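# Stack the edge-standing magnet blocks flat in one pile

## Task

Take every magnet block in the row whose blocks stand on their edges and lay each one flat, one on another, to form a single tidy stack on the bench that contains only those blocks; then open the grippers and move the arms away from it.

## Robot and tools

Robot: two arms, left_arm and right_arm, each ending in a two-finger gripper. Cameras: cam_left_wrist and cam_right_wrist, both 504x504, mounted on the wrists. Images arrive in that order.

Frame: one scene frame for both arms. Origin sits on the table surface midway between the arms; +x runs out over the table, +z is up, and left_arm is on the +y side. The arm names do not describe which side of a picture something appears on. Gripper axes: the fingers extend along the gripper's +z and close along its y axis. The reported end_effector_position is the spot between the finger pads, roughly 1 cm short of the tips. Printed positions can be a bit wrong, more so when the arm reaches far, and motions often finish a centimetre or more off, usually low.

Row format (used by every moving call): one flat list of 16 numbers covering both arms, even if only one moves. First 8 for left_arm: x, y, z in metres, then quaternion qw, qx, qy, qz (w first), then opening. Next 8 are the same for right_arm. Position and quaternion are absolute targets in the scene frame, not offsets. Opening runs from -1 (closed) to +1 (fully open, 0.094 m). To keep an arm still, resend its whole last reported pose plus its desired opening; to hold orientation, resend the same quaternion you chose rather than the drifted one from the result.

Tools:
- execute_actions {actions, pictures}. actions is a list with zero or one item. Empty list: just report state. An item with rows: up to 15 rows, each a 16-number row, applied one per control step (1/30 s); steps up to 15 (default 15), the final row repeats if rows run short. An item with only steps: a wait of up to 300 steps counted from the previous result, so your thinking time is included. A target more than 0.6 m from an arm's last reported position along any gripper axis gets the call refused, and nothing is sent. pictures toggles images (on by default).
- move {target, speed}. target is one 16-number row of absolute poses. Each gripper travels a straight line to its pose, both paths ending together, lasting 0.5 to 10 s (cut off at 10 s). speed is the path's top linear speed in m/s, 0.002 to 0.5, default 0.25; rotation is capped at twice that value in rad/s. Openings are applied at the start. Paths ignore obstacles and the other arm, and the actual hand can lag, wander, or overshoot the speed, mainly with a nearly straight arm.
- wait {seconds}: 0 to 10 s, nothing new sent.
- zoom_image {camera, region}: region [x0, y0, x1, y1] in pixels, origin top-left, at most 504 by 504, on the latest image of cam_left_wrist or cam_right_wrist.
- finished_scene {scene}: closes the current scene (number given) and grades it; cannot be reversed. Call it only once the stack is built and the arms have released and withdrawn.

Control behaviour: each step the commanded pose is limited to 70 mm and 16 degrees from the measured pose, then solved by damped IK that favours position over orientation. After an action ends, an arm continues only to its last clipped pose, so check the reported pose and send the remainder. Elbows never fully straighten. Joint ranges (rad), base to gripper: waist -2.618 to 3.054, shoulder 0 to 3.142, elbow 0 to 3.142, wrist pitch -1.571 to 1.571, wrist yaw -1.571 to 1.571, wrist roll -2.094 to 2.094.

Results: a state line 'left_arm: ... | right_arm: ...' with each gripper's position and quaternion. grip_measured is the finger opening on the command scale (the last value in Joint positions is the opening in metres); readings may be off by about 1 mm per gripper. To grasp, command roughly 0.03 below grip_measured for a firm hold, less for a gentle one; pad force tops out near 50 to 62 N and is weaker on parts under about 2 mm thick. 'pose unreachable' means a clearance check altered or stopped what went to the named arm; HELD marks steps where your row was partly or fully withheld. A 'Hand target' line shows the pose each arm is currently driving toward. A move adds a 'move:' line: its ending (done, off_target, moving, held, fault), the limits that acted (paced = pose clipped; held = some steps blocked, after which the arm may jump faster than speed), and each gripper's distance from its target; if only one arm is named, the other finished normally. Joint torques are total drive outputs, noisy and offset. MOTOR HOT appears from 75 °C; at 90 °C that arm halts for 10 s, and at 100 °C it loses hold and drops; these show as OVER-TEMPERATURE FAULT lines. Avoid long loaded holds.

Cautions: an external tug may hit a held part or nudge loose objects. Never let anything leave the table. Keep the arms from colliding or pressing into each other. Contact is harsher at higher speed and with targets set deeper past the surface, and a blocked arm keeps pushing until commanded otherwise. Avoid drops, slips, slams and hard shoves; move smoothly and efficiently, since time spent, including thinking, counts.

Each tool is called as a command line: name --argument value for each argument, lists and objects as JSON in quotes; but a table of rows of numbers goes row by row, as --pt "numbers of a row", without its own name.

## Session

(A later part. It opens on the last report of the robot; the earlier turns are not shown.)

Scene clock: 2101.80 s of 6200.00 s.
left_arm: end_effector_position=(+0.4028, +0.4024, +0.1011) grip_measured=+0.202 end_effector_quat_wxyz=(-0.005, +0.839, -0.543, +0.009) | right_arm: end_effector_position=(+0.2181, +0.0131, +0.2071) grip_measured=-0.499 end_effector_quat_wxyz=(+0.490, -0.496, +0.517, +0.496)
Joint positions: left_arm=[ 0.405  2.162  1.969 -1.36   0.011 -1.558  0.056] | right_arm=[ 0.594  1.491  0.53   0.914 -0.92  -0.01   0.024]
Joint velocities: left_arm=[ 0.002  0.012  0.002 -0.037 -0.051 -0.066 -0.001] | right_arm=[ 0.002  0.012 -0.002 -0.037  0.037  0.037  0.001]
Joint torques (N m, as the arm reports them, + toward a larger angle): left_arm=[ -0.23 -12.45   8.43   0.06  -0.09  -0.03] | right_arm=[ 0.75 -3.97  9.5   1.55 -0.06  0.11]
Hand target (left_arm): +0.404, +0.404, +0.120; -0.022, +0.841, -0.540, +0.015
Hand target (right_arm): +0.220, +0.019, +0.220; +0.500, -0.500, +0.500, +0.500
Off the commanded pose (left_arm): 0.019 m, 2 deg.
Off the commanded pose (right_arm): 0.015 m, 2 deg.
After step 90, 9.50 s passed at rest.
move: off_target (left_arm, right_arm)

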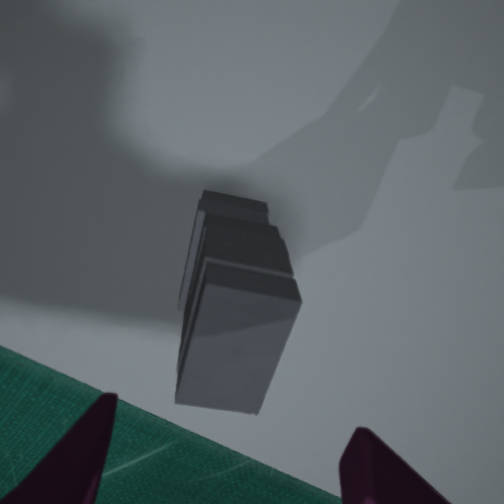

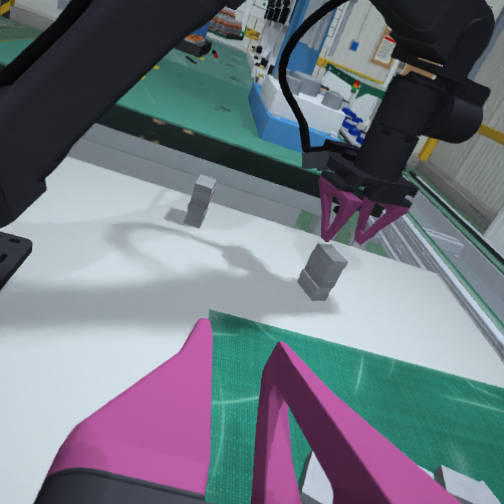

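zoom_image --camera "cam_left_wrist" --region '[150,170,330,430]'

Region (150, 170, 330, 430) of cam_left_wrist's 504x504 image, scaled by 1.938, with more detail than that image has; it fills the left 349 columns of this view, and the rest is white.

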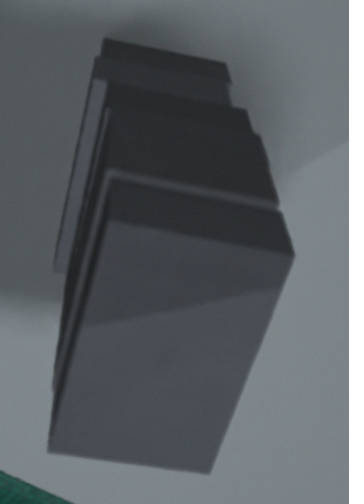

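move --target '[0.404,0.404,0.04,0.0221,-0.8408,0.5408,-0.0141,0.2,0.22,0.02,0.22,0.5,-0.5,0.5,0.5,-0.5]' --speed 0.05

Scene clock: 2110.90 s of 6200.00 s.
left_arm: end_effector_position=(+0.4020, +0.4020, +0.0374) grip_measured=+0.202 end_effector_quat_wxyz=(-0.012, +0.840, -0.542, +0.014) | right_arm: end_effector_position=(+0.2181, +0.0131, +0.2071) grip_measured=-0.499 end_effector_quat_wxyz=(+0.490, -0.496, +0.517, +0.496)
Joint positions: left_arm=[ 0.405  2.162  1.715 -1.088  0.011 -1.561  0.056] | right_arm=[ 0.594  1.491  0.53   0.914 -0.92  -0.01   0.024]
Joint velocities: left_arm=[ 0.007  0.007 -0.017 -0.022  0.007  0.051 -0.001] | right_arm=[ 0.002  0.002  0.012 -0.037  0.066  0.007 -0.   ]
Joint torques (N m, as the arm reports them, + toward a larger angle): left_arm=[ -0.31 -10.8    5.64   0.39  -0.08  -0.09] | right_arm=[ 0.78 -3.97  9.56  1.57 -0.07  0.11]
Hand target (left_arm): +0.404, +0.404, +0.040; -0.022, +0.841, -0.541, +0.014
Hand target (right_arm): +0.220, +0.019, +0.220; +0.500, -0.500, +0.500, +0.500
Off the commanded pose (left_arm): 0.004 m, 1 deg.
Off the commanded pose (right_arm): 0.015 m, 2 deg.
After step 90, 4.40 s passed at rest.
move: off_target (right_arm)

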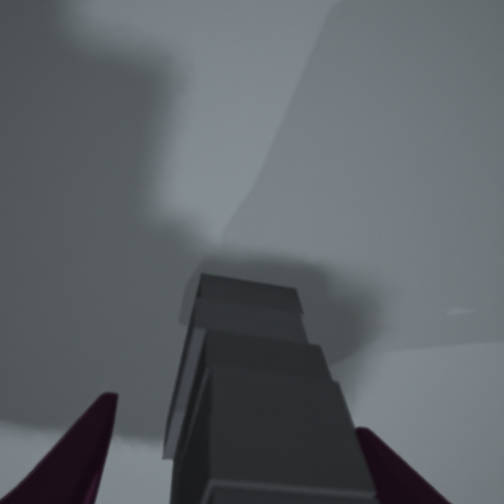

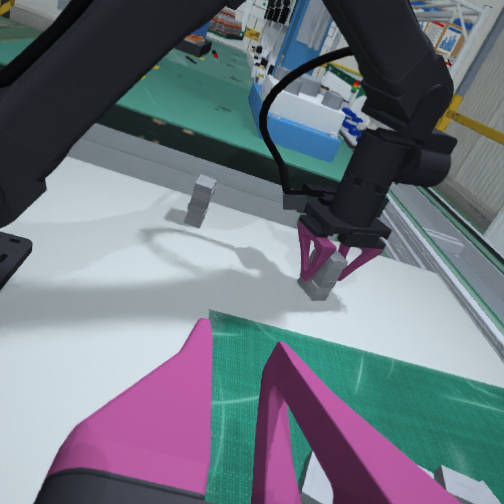

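move --target '[0.404,0.404,0.024,0.0221,-0.8408,0.5408,-0.0141,0.2,0.22,0.02,0.22,0.5,-0.5,0.5,0.5,-0.5]' --speed 0.015

Scene clock: 2117.17 s of 6200.00 s.
left_arm: end_effector_position=(+0.4032, +0.4025, +0.0274) grip_measured=+0.202 end_effector_quat_wxyz=(-0.018, +0.840, -0.542, +0.018) | right_arm: end_effector_position=(+0.2181, +0.0131, +0.2071) grip_measured=-0.499 end_effector_quat_wxyz=(+0.490, -0.496, +0.517, +0.496)
Joint positions: left_arm=[ 0.405  2.162  1.673 -1.032  0.011 -1.561  0.056] | right_arm=[ 0.594  1.491  0.53   0.914 -0.92  -0.01   0.024]
Joint velocities: left_arm=[-0.022 -0.007 -0.017  0.066 -0.022  0.022 -0.   ] | right_arm=[-0.022 -0.007 -0.007 -0.125 -0.081  0.037 -0.   ]
Joint torques (N m, as the arm reports them, + toward a larger angle): left_arm=[-0.26 -9.56  5.59  0.43 -0.1  -0.1 ] | right_arm=[ 0.78 -3.96  9.49  1.55 -0.08  0.08]
Hand target (left_arm): +0.404, +0.404, +0.024; -0.022, +0.841, -0.541, +0.014
Hand target (right_arm): +0.220, +0.019, +0.220; +0.500, -0.500, +0.500, +0.500
Off the commanded pose (left_arm): 0.004 m, 1 deg.
Off the commanded pose (right_arm): 0.015 m, 2 deg.
After step 90, 1.67 s passed at rest.
move: off_target (right_arm)

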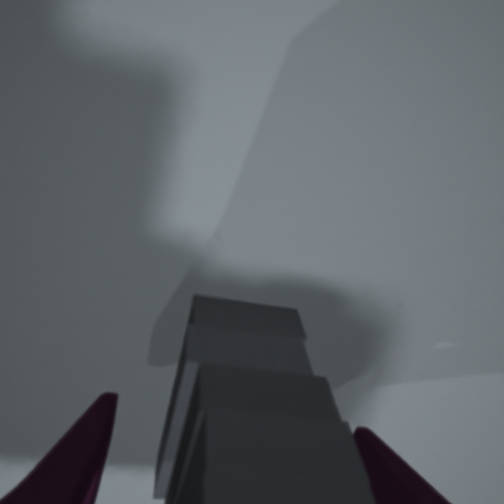

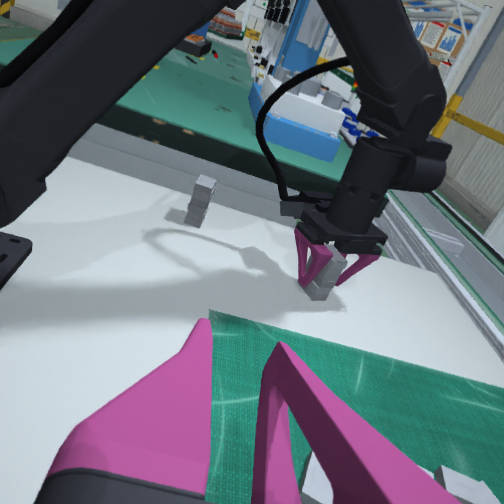

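move --target '[0.403,0.4035,0.015,0.0221,-0.8408,0.5408,-0.0141,0.2,0.22,0.02,0.22,0.5,-0.5,0.5,0.5,-0.5]' --speed 0.01

Scene clock: 2122.83 s of 6200.00 s.
left_arm: end_effector_position=(+0.4040, +0.4029, +0.0173) grip_measured=+0.202 end_effector_quat_wxyz=(-0.019, +0.840, -0.542, +0.018) | right_arm: end_effector_position=(+0.2181, +0.0131, +0.2071) grip_measured=-0.499 end_effector_quat_wxyz=(+0.490, -0.496, +0.517, +0.496)
Joint positions: left_arm=[ 0.405  2.175  1.652 -0.997  0.011 -1.561  0.056] | right_arm=[ 0.594  1.491  0.53   0.914 -0.92  -0.01   0.024]
Joint velocities: left_arm=[ 0.002  0.002  0.007  0.022 -0.007  0.007  0.   ] | right_arm=[ 0.007  0.007 -0.002 -0.051 -0.037  0.007 -0.001]
Joint torques (N m, as the arm reports them, + toward a larger angle): left_arm=[ -0.17 -10.28   4.83   0.42  -0.08  -0.07] | right_arm=[ 0.89 -4.02  9.5   1.57 -0.07  0.1 ]
Hand target (left_arm): +0.403, +0.404, +0.015; -0.022, +0.841, -0.541, +0.014
Hand target (right_arm): +0.220, +0.019, +0.220; +0.500, -0.500, +0.500, +0.500
Off the commanded pose (left_arm): 0.003 m, 1 deg.
Off the commanded pose (right_arm): 0.015 m, 2 deg.
After step 90, 0.37 s passed at rest.
move: off_target (right_arm)

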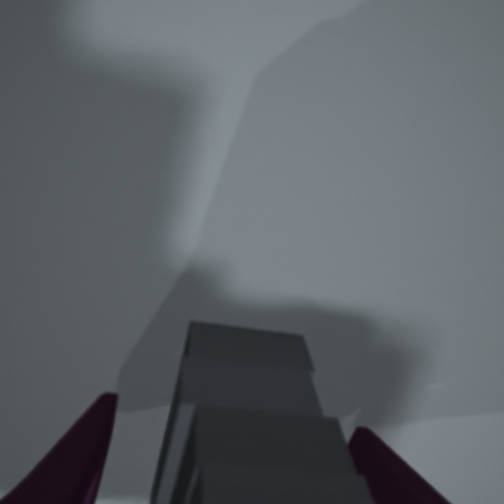

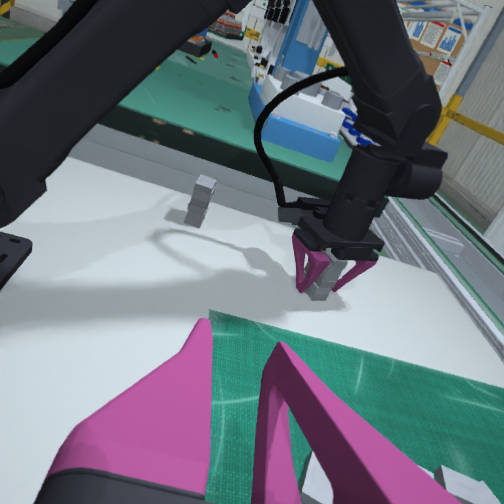

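move --target '[0.402,0.403,0.011,0.0221,-0.8408,0.5408,-0.0141,0.2,0.22,0.02,0.22,0.5,-0.5,0.5,0.5,-0.5]' --speed 0.01

Scene clock: 2127.93 s of 6200.00 s.
left_arm: end_effector_position=(+0.4015, +0.4017, +0.0132) grip_measured=+0.202 end_effector_quat_wxyz=(-0.016, +0.840, -0.542, +0.016) | right_arm: end_effector_position=(+0.2181, +0.0131, +0.2071) grip_measured=-0.499 end_effector_quat_wxyz=(+0.490, -0.496, +0.517, +0.496)
Joint positions: left_arm=[ 0.405  2.175  1.635 -0.986  0.011 -1.561  0.056] | right_arm=[ 0.594  1.491  0.53   0.914 -0.92  -0.01   0.024]
Joint velocities: left_arm=[ 0.012 -0.002  0.007 -0.037 -0.066 -0.022  0.   ] | right_arm=[-0.012  0.017  0.017 -0.051 -0.007 -0.007 -0.001]
Joint torques (N m, as the arm reports them, + toward a larger angle): left_arm=[ -0.3  -10.18   4.95   0.49  -0.09  -0.06] | right_arm=[ 0.8  -4.    9.44  1.54 -0.07  0.11]
Hand target (left_arm): +0.402, +0.403, +0.011; -0.022, +0.841, -0.541, +0.014
Hand target (right_arm): +0.220, +0.019, +0.220; +0.500, -0.500, +0.500, +0.500
Off the commanded pose (left_arm): 0.003 m, 1 deg.
Off the commanded pose (right_arm): 0.015 m, 2 deg.
move: off_target (right_arm)

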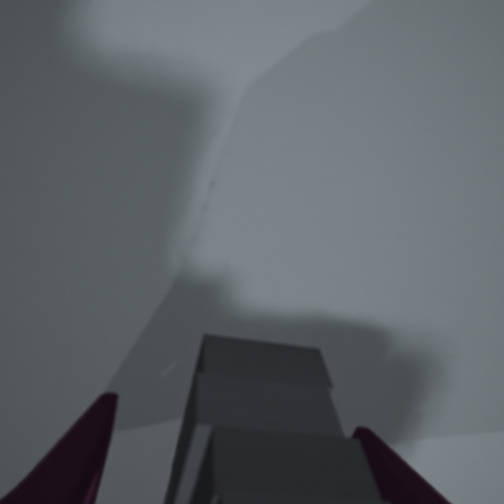

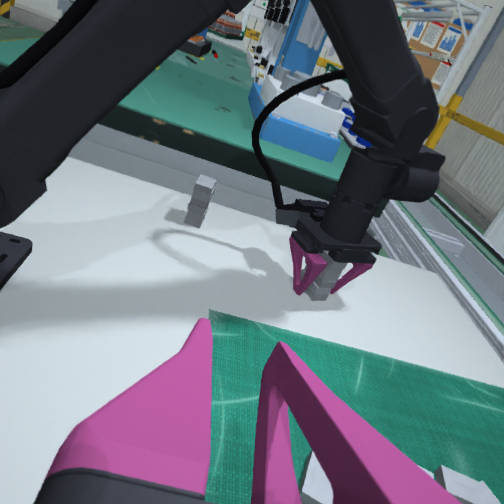

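execute_actions --actions '[{"rows":[[0.402,0.403,0.011,0.0221,-0.8408,0.5408,-0.0141,0.12,0.22,0.02,0.22,0.5,-0.5,0.5,0.5,-0.5],[0.402,0.403,0.011,0.0221,-0.8408,0.5408,-0.0141,0.05,0.22,0.02,0.22,0.5,-0.5,0.5,0.5,-0.5],[0.402,0.403,0.011,0.0221,-0.8408,0.5408,-0.0141,-0.02,0.22,0.02,0.22,0.5,-0.5,0.5,0.5,-0.5],[0.402,0.403,0.011,0.0221,-0.8408,0.5408,-0.0141,-0.08,0.22,0.02,0.22,0.5,-0.5,0.5,0.5,-0.5],[0.402,0.403,0.011,0.0221,-0.8408,0.5408,-0.0141,-0.13,0.22,0.02,0.22,0.5,-0.5,0.5,0.5,-0.5],[0.402,0.403,0.011,0.0221,-0.8408,0.5408,-0.0141,-0.17,0.22,0.02,0.22,0.5,-0.5,0.5,0.5,-0.5],[0.402,0.403,0.011,0.0221,-0.8408,0.5408,-0.0141,-0.21,0.22,0.02,0.22,0.5,-0.5,0.5,0.5,-0.5],[0.402,0.403,0.011,0.0221,-0.8408,0.5408,-0.0141,-0.24,0.22,0.02,0.22,0.5,-0.5,0.5,0.5,-0.5],[0.402,0.403,0.011,0.0221,-0.8408,0.5408,-0.0141,-0.27,0.22,0.02,0.22,0.5,-0.5,0.5,0.5,-0.5],[0.402,0.403,0.011,0.0221,-0.8408,0.5408,-0.0141,-0.295,0.22,0.02,0.22,0.5,-0.5,0.5,0.5,-0.5],[0.402,0.403,0.011,0.0221,-0.8408,0.5408,-0.0141,-0.32,0.22,0.02,0.22,0.5,-0.5,0.5,0.5,-0.5]],"steps":15}]'

Scene clock: 2135.63 s of 6200.00 s.
left_arm: end_effector_position=(+0.4029, +0.4024, +0.0133) grip_measured=-0.318 end_effector_quat_wxyz=(-0.019, +0.840, -0.542, +0.018) | right_arm: end_effector_position=(+0.2181, +0.0131, +0.2071) grip_measured=-0.499 end_effector_quat_wxyz=(+0.490, -0.496, +0.517, +0.496)
Joint positions: left_arm=[ 0.405  2.175  1.635 -0.98   0.011 -1.561  0.032] | right_arm=[ 0.594  1.491  0.53   0.914 -0.92  -0.01   0.024]
Joint velocities: left_arm=[-0.032 -0.002  0.017 -0.037 -0.007 -0.022  0.001] | right_arm=[ 0.002 -0.002 -0.002 -0.022  0.022 -0.051  0.001]
Joint torques (N m, as the arm reports them, + toward a larger angle): left_arm=[ -0.27 -10.19   4.93   0.43  -0.1   -0.07] | right_arm=[ 0.72 -3.97  9.44  1.54 -0.1   0.11]
Hand target (left_arm): +0.402, +0.403, +0.011; -0.022, +0.841, -0.541, +0.014
Hand target (right_arm): +0.220, +0.019, +0.220; +0.500, -0.500, +0.500, +0.500
Off the commanded pose (left_arm): 0.003 m, 1 deg.
Off the commanded pose (right_arm): 0.015 m, 2 deg.
Steps of this call (steps 1 to 90: nothing new was sent; then 4.20 s passed at rest; steps 91 to 105: all 15 steps of this action). Readings (end_effector_position):
91: left_arm (+0.4016, +0.4018, +0.0132) | right_arm (+0.2181, +0.0131, +0.2071)
92: left_arm (+0.4016, +0.4018, +0.0132) | right_arm (+0.2181, +0.0131, +0.2071)
94: left_arm (+0.4020, +0.4020, +0.0132) | right_arm (+0.2181, +0.0131, +0.2071)
98: left_arm (+0.4026, +0.4022, +0.0133) | right_arm (+0.2181, +0.0131, +0.2071)
105: the state above

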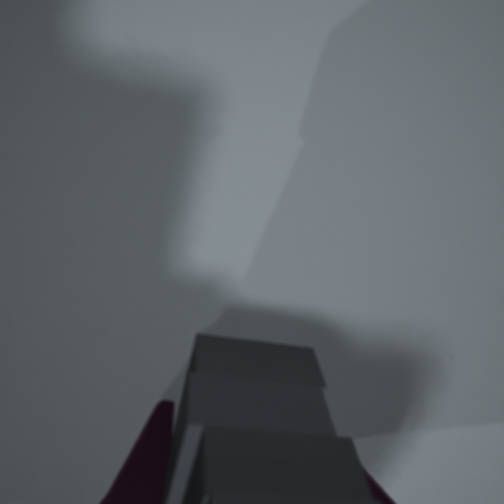

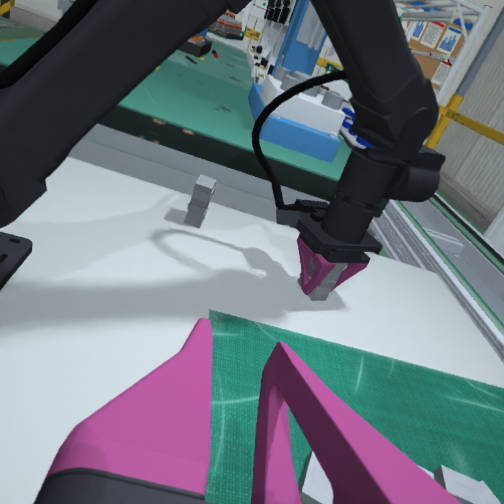

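execute_actions --actions '[{"rows":[[0.402,0.403,0.011,0.0221,-0.8408,0.5408,-0.0141,-0.335,0.22,0.02,0.22,0.5,-0.5,0.5,0.5,-0.5],[0.402,0.403,0.011,0.0221,-0.8408,0.5408,-0.0141,-0.35,0.22,0.02,0.22,0.5,-0.5,0.5,0.5,-0.5],[0.402,0.403,0.011,0.0221,-0.8408,0.5408,-0.0141,-0.365,0.22,0.02,0.22,0.5,-0.5,0.5,0.5,-0.5],[0.402,0.403,0.011,0.0221,-0.8408,0.5408,-0.0141,-0.38,0.22,0.02,0.22,0.5,-0.5,0.5,0.5,-0.5],[0.402,0.403,0.011,0.0221,-0.8408,0.5408,-0.0141,-0.39,0.22,0.02,0.22,0.5,-0.5,0.5,0.5,-0.5],[0.402,0.403,0.011,0.0221,-0.8408,0.5408,-0.0141,-0.40,0.22,0.02,0.22,0.5,-0.5,0.5,0.5,-0.5],[0.402,0.403,0.011,0.0221,-0.8408,0.5408,-0.0141,-0.41,0.22,0.02,0.22,0.5,-0.5,0.5,0.5,-0.5],[0.402,0.403,0.011,0.0221,-0.8408,0.5408,-0.0141,-0.42,0.22,0.02,0.22,0.5,-0.5,0.5,0.5,-0.5],[0.402,0.403,0.011,0.0221,-0.8408,0.5408,-0.0141,-0.43,0.22,0.02,0.22,0.5,-0.5,0.5,0.5,-0.5],[0.402,0.403,0.011,0.0221,-0.8408,0.5408,-0.0141,-0.44,0.22,0.02,0.22,0.5,-0.5,0.5,0.5,-0.5],[0.402,0.403,0.011,0.0221,-0.8408,0.5408,-0.0141,-0.45,0.22,0.02,0.22,0.5,-0.5,0.5,0.5,-0.5],[0.402,0.403,0.011,0.0221,-0.8408,0.5408,-0.0141,-0.46,0.22,0.02,0.22,0.5,-0.5,0.5,0.5,-0.5]],"steps":15}]'

Scene clock: 2142.87 s of 6200.00 s.
left_arm: end_effector_position=(+0.4017, +0.4018, +0.0126) grip_measured=-0.451 end_effector_quat_wxyz=(-0.017, +0.840, -0.541, +0.017) | right_arm: end_effector_position=(+0.2181, +0.0131, +0.2071) grip_measured=-0.499 end_effector_quat_wxyz=(+0.490, -0.496, +0.517, +0.496)
Joint positions: left_arm=[ 0.405  2.175  1.633 -0.982  0.011 -1.563  0.026] | right_arm=[ 0.594  1.491  0.53   0.914 -0.92  -0.01   0.024]
Joint velocities: left_arm=[-0.002 -0.037 -0.012 -0.051 -0.007 -0.066  0.001] | right_arm=[-0.007 -0.012 -0.007  0.095  0.037  0.007  0.   ]
Joint torques (N m, as the arm reports them, + toward a larger angle): left_arm=[ -0.26 -10.16   5.2    0.44  -0.11  -0.05] | right_arm=[ 0.78 -3.96  9.46  1.55 -0.09  0.1 ]
Hand target (left_arm): +0.402, +0.403, +0.011; -0.022, +0.841, -0.541, +0.014
Hand target (right_arm): +0.220, +0.019, +0.220; +0.500, -0.500, +0.500, +0.500
Off the commanded pose (left_arm): 0.002 m, 1 deg.
Off the commanded pose (right_arm): 0.015 m, 2 deg.
Steps of this call (steps 1 to 90: nothing new was sent; then 3.73 s passed at rest; steps 91 to 105: all 15 steps of this action). Readings (end_effector_position):
91: left_arm (+0.4029, +0.4024, +0.0133) | right_arm (+0.2181, +0.0131, +0.2071)
92: left_arm (+0.4029, +0.4024, +0.0133) | right_arm (+0.2181, +0.0131, +0.2071)
94: left_arm (+0.4023, +0.4021, +0.0127) | right_arm (+0.2181, +0.0131, +0.2071)
98: left_arm (+0.4018, +0.4019, +0.0126) | right_arm (+0.2181, +0.0131, +0.2071)
105: the state above

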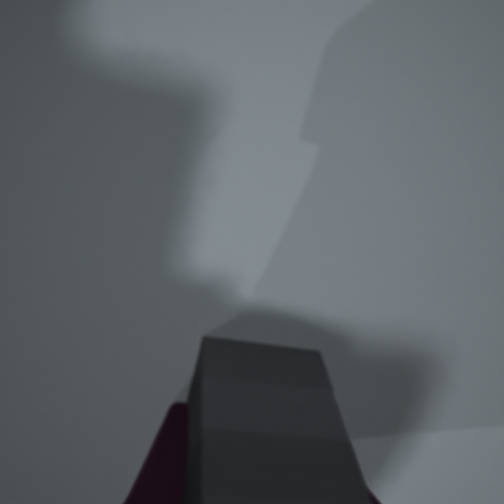

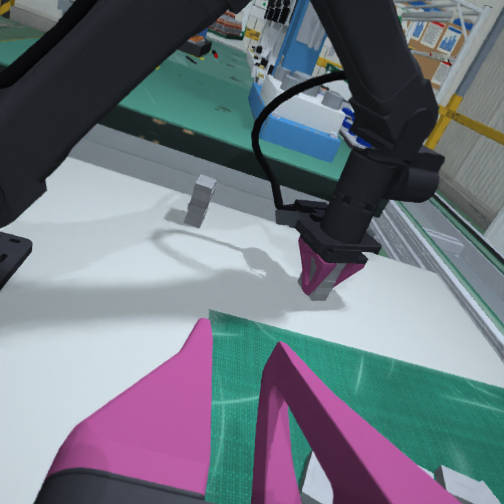

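execute_actions --actions '[{"rows":[[0.402,0.403,0.011,0.0221,-0.8408,0.5408,-0.0141,-0.48,0.22,0.02,0.22,0.5,-0.5,0.5,0.5,-0.5]],"steps":12}]'

Scene clock: 2146.93 s of 6200.00 s.
left_arm: end_effector_position=(+0.4017, +0.4018, +0.0126) grip_measured=-0.463 end_effector_quat_wxyz=(-0.017, +0.840, -0.541, +0.017) | right_arm: end_effector_position=(+0.2181, +0.0131, +0.2071) grip_measured=-0.499 end_effector_quat_wxyz=(+0.490, -0.496, +0.517, +0.496)
Joint positions: left_arm=[ 0.405  2.175  1.633 -0.982  0.011 -1.563  0.025] | right_arm=[ 0.594  1.491  0.53   0.914 -0.92  -0.01   0.024]
Joint velocities: left_arm=[ 0.002 -0.002 -0.002  0.022  0.007  0.051  0.001] | right_arm=[-0.017  0.002  0.002 -0.007 -0.007 -0.037 -0.001]
Joint torques (N m, as the arm reports them, + toward a larger angle): left_arm=[ -0.28 -10.14   5.17   0.45  -0.09  -0.05] | right_arm=[ 0.73 -3.92  9.46  1.56 -0.09  0.11]
Hand target (left_arm): +0.402, +0.403, +0.011; -0.022, +0.841, -0.541, +0.014
Hand target (right_arm): +0.220, +0.019, +0.220; +0.500, -0.500, +0.500, +0.500
Off the commanded pose (left_arm): 0.002 m, 1 deg.
Off the commanded pose (right_arm): 0.015 m, 2 deg.
Steps of this call (steps 1 to 90: nothing new was sent; then 0.67 s passed at rest; steps 91 to 102: all 12 steps of this action). Readings (end_effector_position):
91: left_arm (+0.4017, +0.4018, +0.0126) | right_arm (+0.2181, +0.0131, +0.2071)
92: left_arm (+0.4017, +0.4018, +0.0126) | right_arm (+0.2181, +0.0131, +0.2071)
94: left_arm (+0.4017, +0.4018, +0.0126) | right_arm (+0.2181, +0.0131, +0.2071)
98: left_arm (+0.4017, +0.4018, +0.0126) | right_arm (+0.2181, +0.0131, +0.2071)
102: the state above

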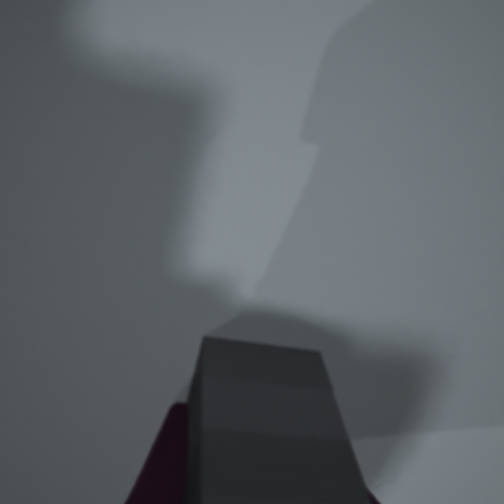

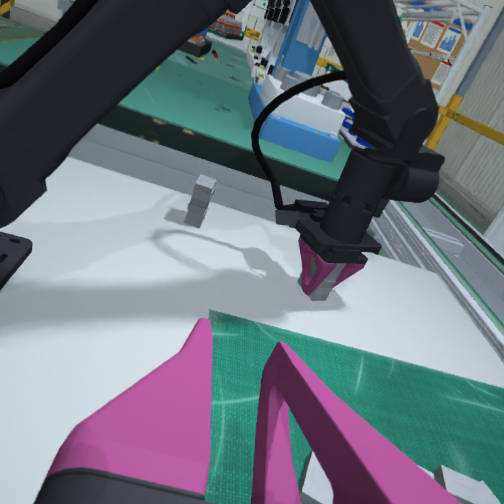

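execute_actions --actions '[{"rows":[[0.402,0.403,0.011,0.0221,-0.8408,0.5408,-0.0141,-0.495,0.22,0.02,0.22,0.5,-0.5,0.5,0.5,-0.5]],"steps":12}]' --pictures false

Scene clock: 2151.93 s of 6200.00 s.
left_arm: end_effector_position=(+0.4017, +0.4018, +0.0126) grip_measured=-0.466 end_effector_quat_wxyz=(-0.017, +0.840, -0.541, +0.017) | right_arm: end_effector_position=(+0.2181, +0.0131, +0.2071) grip_measured=-0.499 end_effector_quat_wxyz=(+0.490, -0.496, +0.517, +0.496)
Joint positions: left_arm=[ 0.405  2.175  1.633 -0.982  0.011 -1.563  0.025] | right_arm=[ 0.594  1.491  0.53   0.914 -0.92  -0.01   0.024]
Joint velocities: left_arm=[-0.002 -0.002 -0.012  0.007  0.022  0.125 -0.001] | right_arm=[-0.017  0.027  0.012 -0.007 -0.051 -0.037 -0.   ]
Joint torques (N m, as the arm reports them, + toward a larger angle): left_arm=[ -0.28 -10.2    5.22   0.45  -0.1   -0.06] | right_arm=[ 0.74 -3.97  9.54  1.6  -0.08  0.1 ]
Hand target (left_arm): +0.402, +0.403, +0.011; -0.022, +0.841, -0.541, +0.014
Hand target (right_arm): +0.220, +0.019, +0.220; +0.500, -0.500, +0.500, +0.500
Off the commanded pose (left_arm): 0.002 m, 1 deg.
Off the commanded pose (right_arm): 0.015 m, 2 deg.
Steps of this call (steps 1 to 90: nothing new was sent; then 1.60 s passed at rest; steps 91 to 102: all 12 steps of this action). Readings (end_effector_position):
91: left_arm (+0.4017, +0.4018, +0.0126) | right_arm (+0.2181, +0.0131, +0.2071)
92: left_arm (+0.4017, +0.4018, +0.0126) | right_arm (+0.2181, +0.0131, +0.2071)
94: left_arm (+0.4017, +0.4018, +0.0126) | right_arm (+0.2181, +0.0131, +0.2071)
98: left_arm (+0.4017, +0.4018, +0.0126) | right_arm (+0.2181, +0.0131, +0.2071)
102: the state above

execute_actions --actions '[{"rows":[[0.402,0.403,0.011,0.0221,-0.8408,0.5408,-0.0141,-0.46,0.22,0.02,0.22,0.5,-0.5,0.5,0.5,-0.5],[0.402,0.403,0.011,0.0221,-0.8408,0.5408,-0.0141,-0.44,0.22,0.02,0.22,0.5,-0.5,0.5,0.5,-0.5],[0.402,0.403,0.011,0.0221,-0.8408,0.5408,-0.0141,-0.40,0.22,0.02,0.22,0.5,-0.5,0.5,0.5,-0.5],[0.402,0.403,0.011,0.0221,-0.8408,0.5408,-0.0141,-0.3,0.22,0.02,0.22,0.5,-0.5,0.5,0.5,-0.5],[0.402,0.403,0.011,0.0221,-0.8408,0.5408,-0.0141,0.1,0.22,0.02,0.22,0.5,-0.5,0.5,0.5,-0.5]],"steps":13}]' --pictures false

move --target '[0.402,0.403,0.125,0.0221,-0.8408,0.5408,-0.0141,0.1,0.22,0.02,0.22,0.5,-0.5,0.5,0.5,-0.5]' --speed 0.08

Scene clock: 2157.87 s of 6200.00 s.
left_arm: end_effector_position=(+0.4052, +0.4034, +0.0128) grip_measured=+0.097 end_effector_quat_wxyz=(-0.023, +0.840, -0.541, +0.021) | right_arm: end_effector_position=(+0.2181, +0.0131, +0.2071) grip_measured=-0.499 end_effector_quat_wxyz=(+0.490, -0.496, +0.517, +0.496)
Joint positions: left_arm=[ 0.405  2.175  1.633 -0.966  0.011 -1.563  0.052] | right_arm=[ 0.594  1.491  0.53   0.914 -0.92  -0.01   0.024]
Joint velocities: left_arm=[-0.002  0.012 -0.007 -0.022 -0.022 -0.022  0.   ] | right_arm=[-0.002  0.007 -0.002 -0.051  0.051  0.037 -0.001]
Joint torques (N m, as the arm reports them, + toward a larger angle): left_arm=[ -0.34 -10.19   5.23   0.31  -0.11  -0.06] | right_arm=[ 0.78 -3.91  9.5   1.56 -0.11  0.11]
Hand target (left_arm): +0.402, +0.403, +0.011; -0.022, +0.841, -0.541, +0.014
Hand target (right_arm): +0.220, +0.019, +0.220; +0.500, -0.500, +0.500, +0.500
Off the commanded pose (left_arm): 0.004 m, 1 deg.
Off the commanded pose (right_arm): 0.015 m, 2 deg.
Steps of this call (steps 1 to 90: nothing new was sent; then 2.50 s passed at rest; steps 91 to 103: all 13 steps of this action). Readings (end_effector_position):
91: left_arm (+0.4017, +0.4018, +0.0126) | right_arm (+0.2181, +0.0131, +0.2071)
92: left_arm (+0.4017, +0.4018, +0.0126) | right_arm (+0.2181, +0.0131, +0.2071)
94: left_arm (+0.4022, +0.4020, +0.0126) | right_arm (+0.2181, +0.0131, +0.2071)
98: left_arm (+0.4051, +0.4034, +0.0128) | right_arm (+0.2181, +0.0131, +0.2071)
103: the state above

Scene clock: 2160.07 s of 6200.00 s.
left_arm: end_effector_position=(+0.4015, +0.4017, +0.1075) grip_measured=+0.097 end_effector_quat_wxyz=(-0.006, +0.841, -0.541, +0.010) | right_arm: end_effector_position=(+0.2181, +0.0131, +0.2071) grip_measured=-0.499 end_effector_quat_wxyz=(+0.490, -0.496, +0.517, +0.496)
Joint positions: left_arm=[ 0.405  2.152  1.978 -1.374  0.011 -1.563  0.052] | right_arm=[ 0.594  1.491  0.53   0.914 -0.92  -0.01   0.024]
Joint velocities: left_arm=[ 0.007 -0.002 -0.012 -0.037  0.007 -0.051 -0.   ] | right_arm=[ 0.002 -0.012 -0.007  0.007 -0.037  0.007 -0.   ]
Joint torques (N m, as the arm reports them, + toward a larger angle): left_arm=[ -0.35 -12.24   8.35   0.08  -0.1   -0.04] | right_arm=[ 0.81 -3.98  9.53  1.57 -0.09  0.1 ]
Hand target (left_arm): +0.402, +0.403, +0.125; -0.022, +0.841, -0.541, +0.014
Hand target (right_arm): +0.220, +0.019, +0.220; +0.500, -0.500, +0.500, +0.500
Off the commanded pose (left_arm): 0.018 m, 2 deg.
Off the commanded pose (right_arm): 0.015 m, 2 deg.
move: off_target (left_arm, right_arm)

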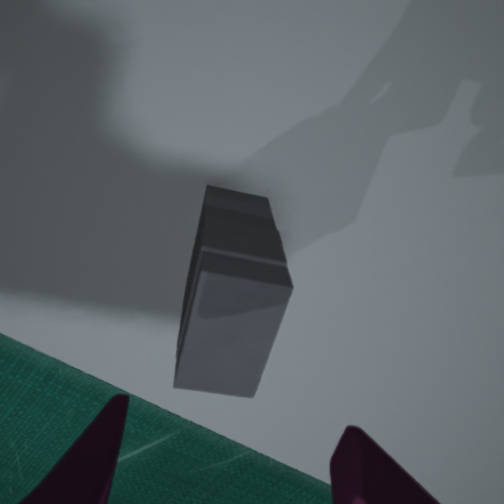

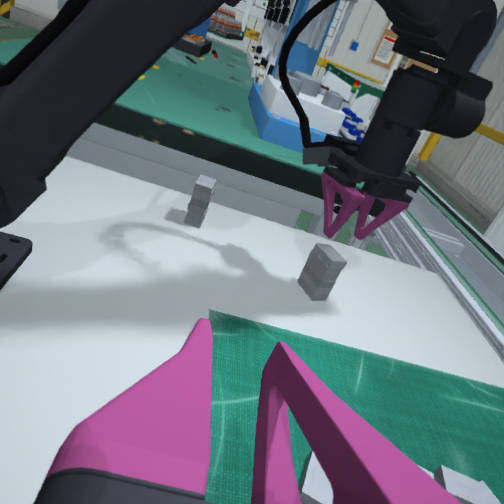

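zoom_image --camera "cam_left_wrist" --region '[150,170,320,410]'

zoom_image --camera "cam_right_wrist" --region '[280,230,360,310]'

Region (150, 170, 320, 410) of cam_left_wrist's 504x504 image, scaled by 2.100, with more detail than that image has; it fills the left 357 columns of this view, and the rest is white.

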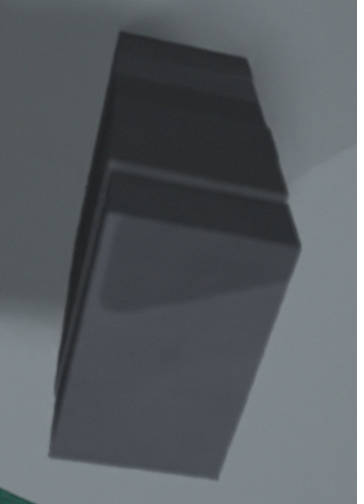

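Region (280, 230, 360, 310) of cam_right_wrist's 504x504 image, scaled by 6.300, with more detail than that image has.

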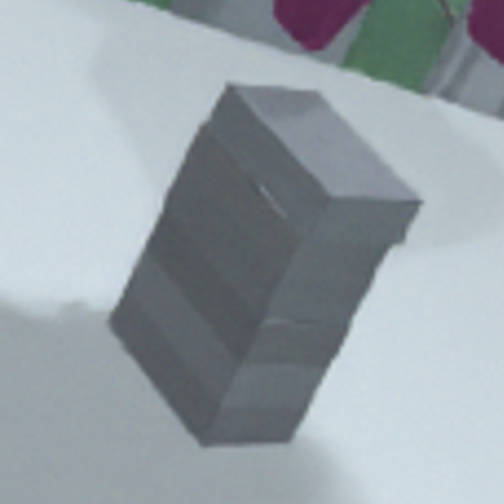

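move --target '[0.402,0.403,0.04,0.006,-0.841,0.541,-0.004,0.1,0.22,0.02,0.22,0.5,-0.5,0.5,0.5,-0.5]' --speed 0.06

move --target '[0.402,0.403,0.02,0.006,-0.841,0.541,-0.004,0.1,0.22,0.02,0.22,0.5,-0.5,0.5,0.5,-0.5]' --speed 0.015

Scene clock: 2205.17 s of 6200.00 s.
left_arm: end_effector_position=(+0.4003, +0.4012, +0.0388) grip_measured=+0.097 end_effector_quat_wxyz=(+0.002, +0.841, -0.541, +0.005) | right_arm: end_effector_position=(+0.2181, +0.0131, +0.2071) grip_measured=-0.499 end_effector_quat_wxyz=(+0.490, -0.496, +0.517, +0.496)
Joint positions: left_arm=[ 0.405  2.188  1.761 -1.143  0.011 -1.563  0.052] | right_arm=[ 0.594  1.491  0.53   0.914 -0.92  -0.01   0.024]
Joint velocities: left_arm=[ 0.022  0.017 -0.002  0.022 -0.022 -0.037 -0.001] | right_arm=[-0.017 -0.017 -0.017  0.007 -0.022  0.022  0.003]
Joint torques (N m, as the arm reports them, + toward a larger angle): left_arm=[ -0.23 -10.61   5.67   0.31  -0.09  -0.06] | right_arm=[ 0.76 -3.99  9.5   1.57 -0.11  0.1 ]
Hand target (left_arm): +0.402, +0.403, +0.040; -0.006, +0.841, -0.541, +0.004
Hand target (right_arm): +0.220, +0.019, +0.220; +0.500, -0.500, +0.500, +0.500
Off the commanded pose (left_arm): 0.003 m, 1 deg.
Off the commanded pose (right_arm): 0.015 m, 2 deg.
After step 90, 40.50 s passed at rest.
move: off_target (right_arm)

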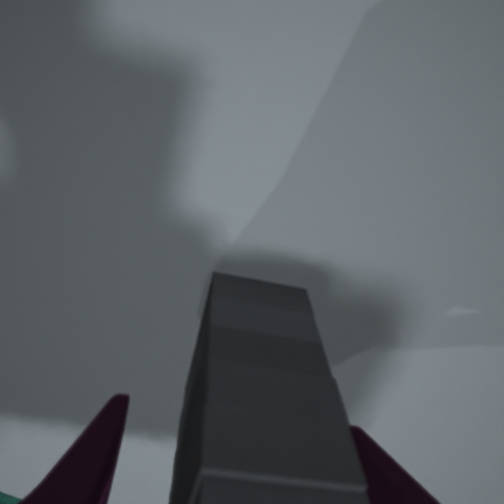

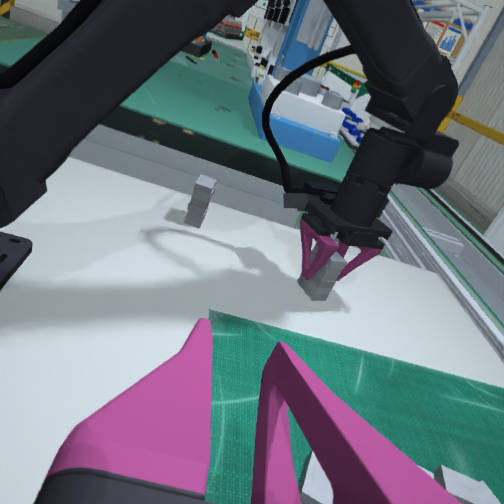

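Scene clock: 2206.77 s of 6200.00 s.
left_arm: end_effector_position=(+0.4008, +0.4014, +0.0207) grip_measured=+0.097 end_effector_quat_wxyz=(+0.001, +0.841, -0.541, +0.006) | right_arm: end_effector_position=(+0.2181, +0.0131, +0.2071) grip_measured=-0.499 end_effector_quat_wxyz=(+0.490, -0.496, +0.517, +0.496)
Joint positions: left_arm=[ 0.405  2.202  1.71  -1.074  0.011 -1.563  0.052] | right_arm=[ 0.594  1.491  0.53   0.914 -0.92  -0.01   0.024]
Joint velocities: left_arm=[-0.007  0.017  0.012  0.037 -0.022 -0.022 -0.001] | right_arm=[-0.017 -0.012 -0.032 -0.066  0.095 -0.007 -0.   ]
Joint torques (N m, as the arm reports them, + toward a larger angle): left_arm=[ -0.24 -10.34   5.52   0.36  -0.09  -0.06] | right_arm=[ 0.85 -3.97  9.53  1.58 -0.08  0.1 ]
Hand target (left_arm): +0.402, +0.403, +0.020; -0.006, +0.841, -0.541, +0.004
Hand target (right_arm): +0.220, +0.019, +0.220; +0.500, -0.500, +0.500, +0.500
Off the commanded pose (left_arm): 0.002 m, 1 deg.
Off the commanded pose (right_arm): 0.015 m, 2 deg.
move: off_target (right_arm)

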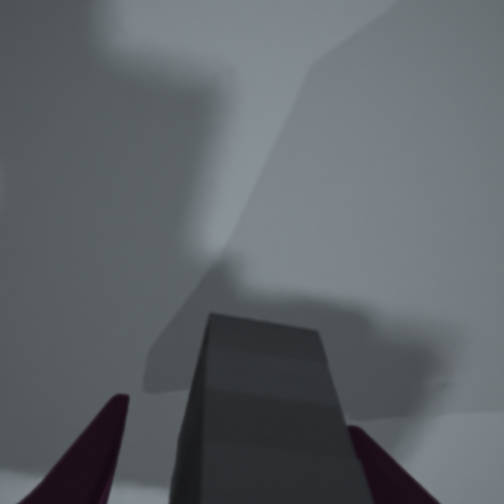

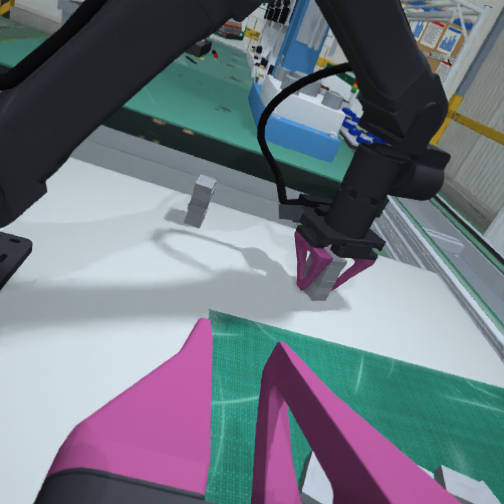

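move --target '[0.403,0.4035,0.016,0.006,-0.841,0.541,-0.004,0.1,0.22,0.02,0.22,0.5,-0.5,0.5,0.5,-0.5]' --speed 0.008

Scene clock: 2212.47 s of 6200.00 s.
left_arm: end_effector_position=(+0.4037, +0.4028, +0.0207) grip_measured=+0.097 end_effector_quat_wxyz=(-0.005, +0.841, -0.541, +0.009) | right_arm: end_effector_position=(+0.2181, +0.0131, +0.2071) grip_measured=-0.499 end_effector_quat_wxyz=(+0.490, -0.496, +0.517, +0.496)
Joint positions: left_arm=[ 0.405  2.202  1.71  -1.061  0.011 -1.563  0.052] | right_arm=[ 0.594  1.491  0.53   0.914 -0.92  -0.01   0.024]
Joint velocities: left_arm=[-0.007 -0.002 -0.012 -0.022 -0.037 -0.095  0.   ] | right_arm=[-0.002 -0.012 -0.002 -0.007  0.066 -0.051 -0.   ]
Joint torques (N m, as the arm reports them, + toward a larger angle): left_arm=[-0.26 -9.78  5.21  0.35 -0.1  -0.06] | right_arm=[ 0.76 -3.98  9.51  1.57 -0.09  0.09]
Hand target (left_arm): +0.403, +0.403, +0.016; -0.006, +0.841, -0.541, +0.004
Hand target (right_arm): +0.220, +0.019, +0.220; +0.500, -0.500, +0.500, +0.500
Off the commanded pose (left_arm): 0.005 m, 1 deg.
Off the commanded pose (right_arm): 0.015 m, 2 deg.
move: off_target (right_arm)

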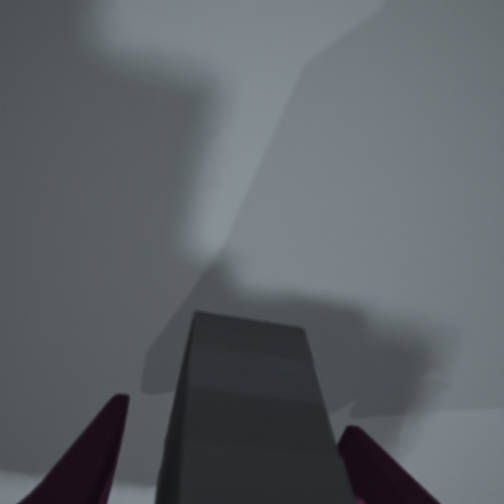

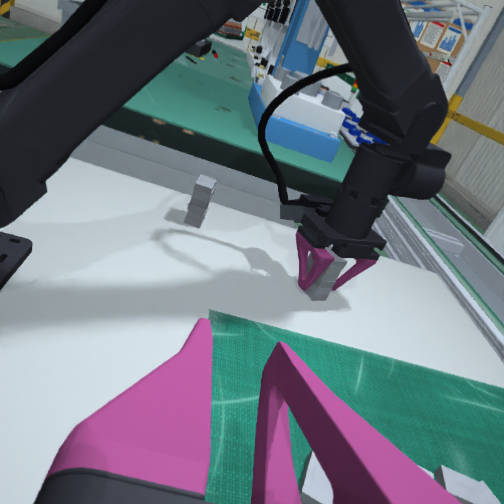

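move --target '[0.403,0.4035,0.0125,0.006,-0.841,0.541,-0.004,0.1,0.22,0.02,0.22,0.5,-0.5,0.5,0.5,-0.5]' --speed 0.008

Scene clock: 2218.07 s of 6200.00 s.
left_arm: end_effector_position=(+0.4023, +0.4021, +0.0130) grip_measured=+0.097 end_effector_quat_wxyz=(-0.000, +0.841, -0.541, +0.006) | right_arm: end_effector_position=(+0.2181, +0.0131, +0.2071) grip_measured=-0.499 end_effector_quat_wxyz=(+0.490, -0.496, +0.517, +0.496)
Joint positions: left_arm=[ 0.405  2.215  1.7   -1.049  0.011 -1.563  0.052] | right_arm=[ 0.594  1.491  0.53   0.914 -0.92  -0.01   0.024]
Joint velocities: left_arm=[-0.002 -0.012 -0.002 -0.022  0.007 -0.037 -0.002] | right_arm=[-0.027 -0.007 -0.007  0.037 -0.007  0.037 -0.   ]
Joint torques (N m, as the arm reports them, + toward a larger angle): left_arm=[ -0.15 -10.49   5.41   0.34  -0.11  -0.08] | right_arm=[ 0.81 -3.97  9.53  1.58 -0.08  0.09]
Hand target (left_arm): +0.403, +0.404, +0.013; -0.006, +0.841, -0.541, +0.004
Hand target (right_arm): +0.220, +0.019, +0.220; +0.500, -0.500, +0.500, +0.500
Off the commanded pose (left_arm): 0.002 m, 1 deg.
Off the commanded pose (right_arm): 0.015 m, 2 deg.
move: off_target (right_arm)

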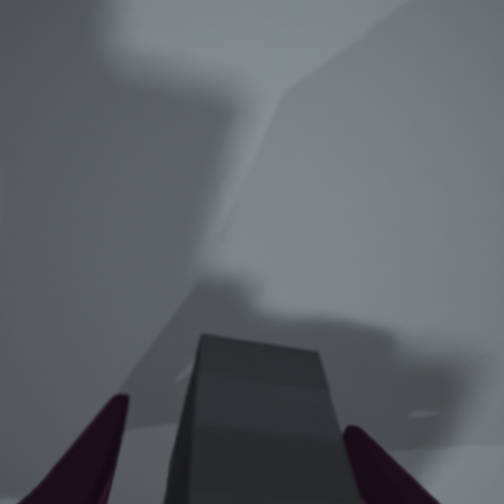

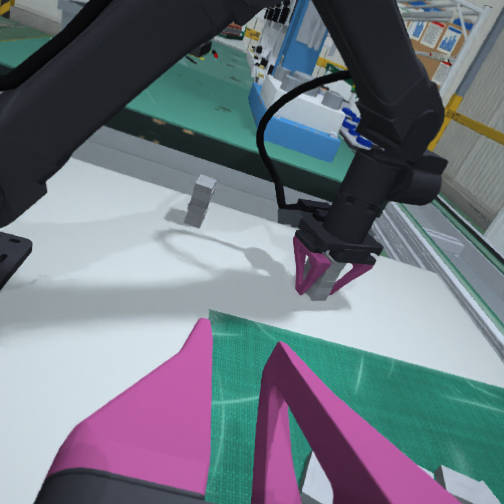

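execute_actions --actions '[{"rows":[[0.403,0.4035,0.0125,0.006,-0.841,0.541,-0.004,0.0,0.22,0.02,0.22,0.5,-0.5,0.5,0.5,-0.5],[0.403,0.4035,0.0125,0.006,-0.841,0.541,-0.004,-0.1,0.22,0.02,0.22,0.5,-0.5,0.5,0.5,-0.5],[0.403,0.4035,0.0125,0.006,-0.841,0.541,-0.004,-0.18,0.22,0.02,0.22,0.5,-0.5,0.5,0.5,-0.5],[0.403,0.4035,0.0125,0.006,-0.841,0.541,-0.004,-0.25,0.22,0.02,0.22,0.5,-0.5,0.5,0.5,-0.5],[0.403,0.4035,0.0125,0.006,-0.841,0.541,-0.004,-0.30,0.22,0.02,0.22,0.5,-0.5,0.5,0.5,-0.5],[0.403,0.4035,0.0125,0.006,-0.841,0.541,-0.004,-0.34,0.22,0.02,0.22,0.5,-0.5,0.5,0.5,-0.5],[0.403,0.4035,0.0125,0.006,-0.841,0.541,-0.004,-0.37,0.22,0.02,0.22,0.5,-0.5,0.5,0.5,-0.5],[0.403,0.4035,0.0125,0.006,-0.841,0.541,-0.004,-0.39,0.22,0.02,0.22,0.5,-0.5,0.5,0.5,-0.5],[0.403,0.4035,0.0125,0.006,-0.841,0.541,-0.004,-0.41,0.22,0.02,0.22,0.5,-0.5,0.5,0.5,-0.5],[0.403,0.4035,0.0125,0.006,-0.841,0.541,-0.004,-0.425,0.22,0.02,0.22,0.5,-0.5,0.5,0.5,-0.5],[0.403,0.4035,0.0125,0.006,-0.841,0.541,-0.004,-0.44,0.22,0.02,0.22,0.5,-0.5,0.5,0.5,-0.5],[0.403,0.4035,0.0125,0.006,-0.841,0.541,-0.004,-0.452,0.22,0.02,0.22,0.5,-0.5,0.5,0.5,-0.5],[0.403,0.4035,0.0125,0.006,-0.841,0.541,-0.004,-0.464,0.22,0.02,0.22,0.5,-0.5,0.5,0.5,-0.5],[0.403,0.4035,0.0125,0.006,-0.841,0.541,-0.004,-0.476,0.22,0.02,0.22,0.5,-0.5,0.5,0.5,-0.5],[0.403,0.4035,0.0125,0.006,-0.841,0.541,-0.004,-0.49,0.22,0.02,0.22,0.5,-0.5,0.5,0.5,-0.5]],"steps":15}]' --pictures false

execute_actions --actions '[{"rows":[[0.403,0.4035,0.0125,0.006,-0.841,0.541,-0.004,-0.495,0.22,0.02,0.22,0.5,-0.5,0.5,0.5,-0.5]],"steps":10}]'

Scene clock: 2228.63 s of 6200.00 s.
left_arm: end_effector_position=(+0.4020, +0.4020, +0.0129) grip_measured=-0.468 end_effector_quat_wxyz=(+0.000, +0.841, -0.541, +0.006) | right_arm: end_effector_position=(+0.2181, +0.0131, +0.2071) grip_measured=-0.499 end_effector_quat_wxyz=(+0.490, -0.496, +0.517, +0.496)
Joint positions: left_arm=[ 0.405  2.215  1.7   -1.05   0.011 -1.563  0.025] | right_arm=[ 0.594  1.491  0.53   0.914 -0.92  -0.01   0.024]
Joint velocities: left_arm=[-0.002 -0.007 -0.002 -0.051  0.007  0.022 -0.   ] | right_arm=[-0.022 -0.007  0.017 -0.11   0.007  0.11  -0.   ]
Joint torques (N m, as the arm reports them, + toward a larger angle): left_arm=[ -0.3  -10.64   5.39   0.37  -0.1   -0.02] | right_arm=[ 0.81 -3.98  9.6   1.57 -0.09  0.1 ]
Hand target (left_arm): +0.403, +0.404, +0.013; -0.006, +0.841, -0.541, +0.004
Hand target (right_arm): +0.220, +0.019, +0.220; +0.500, -0.500, +0.500, +0.500
Off the commanded pose (left_arm): 0.002 m, 1 deg.
Off the commanded pose (right_arm): 0.015 m, 2 deg.
Steps of this call (steps 1 to 90: nothing new was sent; then 7.07 s passed at rest; steps 91 to 105: all 15 steps of this action). Readings (end_effector_position):
91: left_arm (+0.4024, +0.4021, +0.0130) | right_arm (+0.2181, +0.0131, +0.2071)
92: left_arm (+0.4024, +0.4021, +0.0130) | right_arm (+0.2181, +0.0131, +0.2071)
94: left_arm (+0.4024, +0.4021, +0.0130) | right_arm (+0.2181, +0.0131, +0.2071)
98: left_arm (+0.4024, +0.4021, +0.0130) | right_arm (+0.2181, +0.0131, +0.2071)
105: the state above

Scene clock: 2228.97 s of 6200.00 s.
left_arm: end_effector_position=(+0.4020, +0.4020, +0.0129) grip_measured=-0.468 end_effector_quat_wxyz=(+0.000, +0.841, -0.541, +0.006) | right_arm: end_effector_position=(+0.2181, +0.0131, +0.2071) grip_measured=-0.499 end_effector_quat_wxyz=(+0.490, -0.496, +0.517, +0.496)
Joint positions: left_arm=[ 0.405  2.215  1.7   -1.05   0.011 -1.563  0.025] | right_arm=[ 0.594  1.491  0.53   0.914 -0.92  -0.01   0.024]
Joint velocities: left_arm=[ 0.002 -0.002  0.002  0.095  0.007  0.007 -0.001] | right_arm=[ 0.002  0.002  0.012 -0.007  0.007 -0.022  0.   ]
Joint torques (N m, as the arm reports them, + toward a larger angle): left_arm=[ -0.21 -10.54   5.42   0.35  -0.12  -0.05] | right_arm=[ 0.83 -3.97  9.52  1.6  -0.1   0.12]
Hand target (left_arm): +0.403, +0.404, +0.013; -0.006, +0.841, -0.541, +0.004
Hand target (right_arm): +0.220, +0.019, +0.220; +0.500, -0.500, +0.500, +0.500
Off the commanded pose (left_arm): 0.002 m, 1 deg.
Off the commanded pose (right_arm): 0.015 m, 2 deg.
Steps of this call (steps 1 to 10: all 10 steps of this action). Readings (end_effector_position):
1: left_arm (+0.4020, +0.4020, +0.0129) | right_arm (+0.2181, +0.0131, +0.2071)
2: left_arm (+0.4020, +0.4020, +0.0129) | right_arm (+0.2181, +0.0131, +0.2071)
4: left_arm (+0.4020, +0.4020, +0.0129) | right_arm (+0.2181, +0.0131, +0.2071)
8: left_arm (+0.4020, +0.4020, +0.0129) | right_arm (+0.2181, +0.0131, +0.2071)
10: the state above

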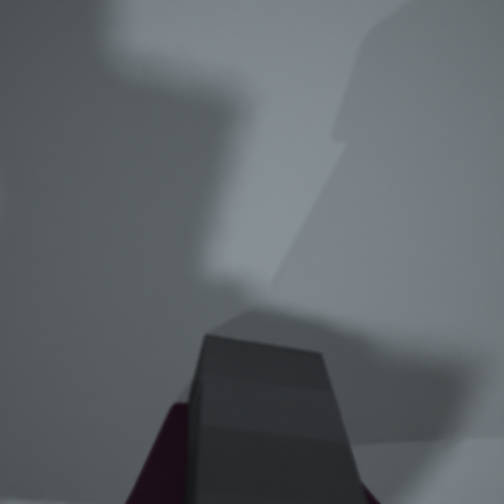

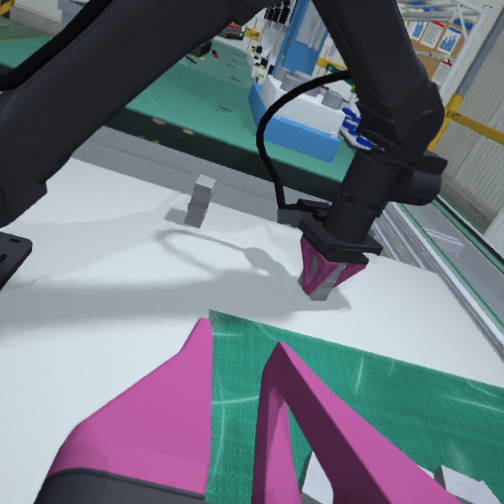

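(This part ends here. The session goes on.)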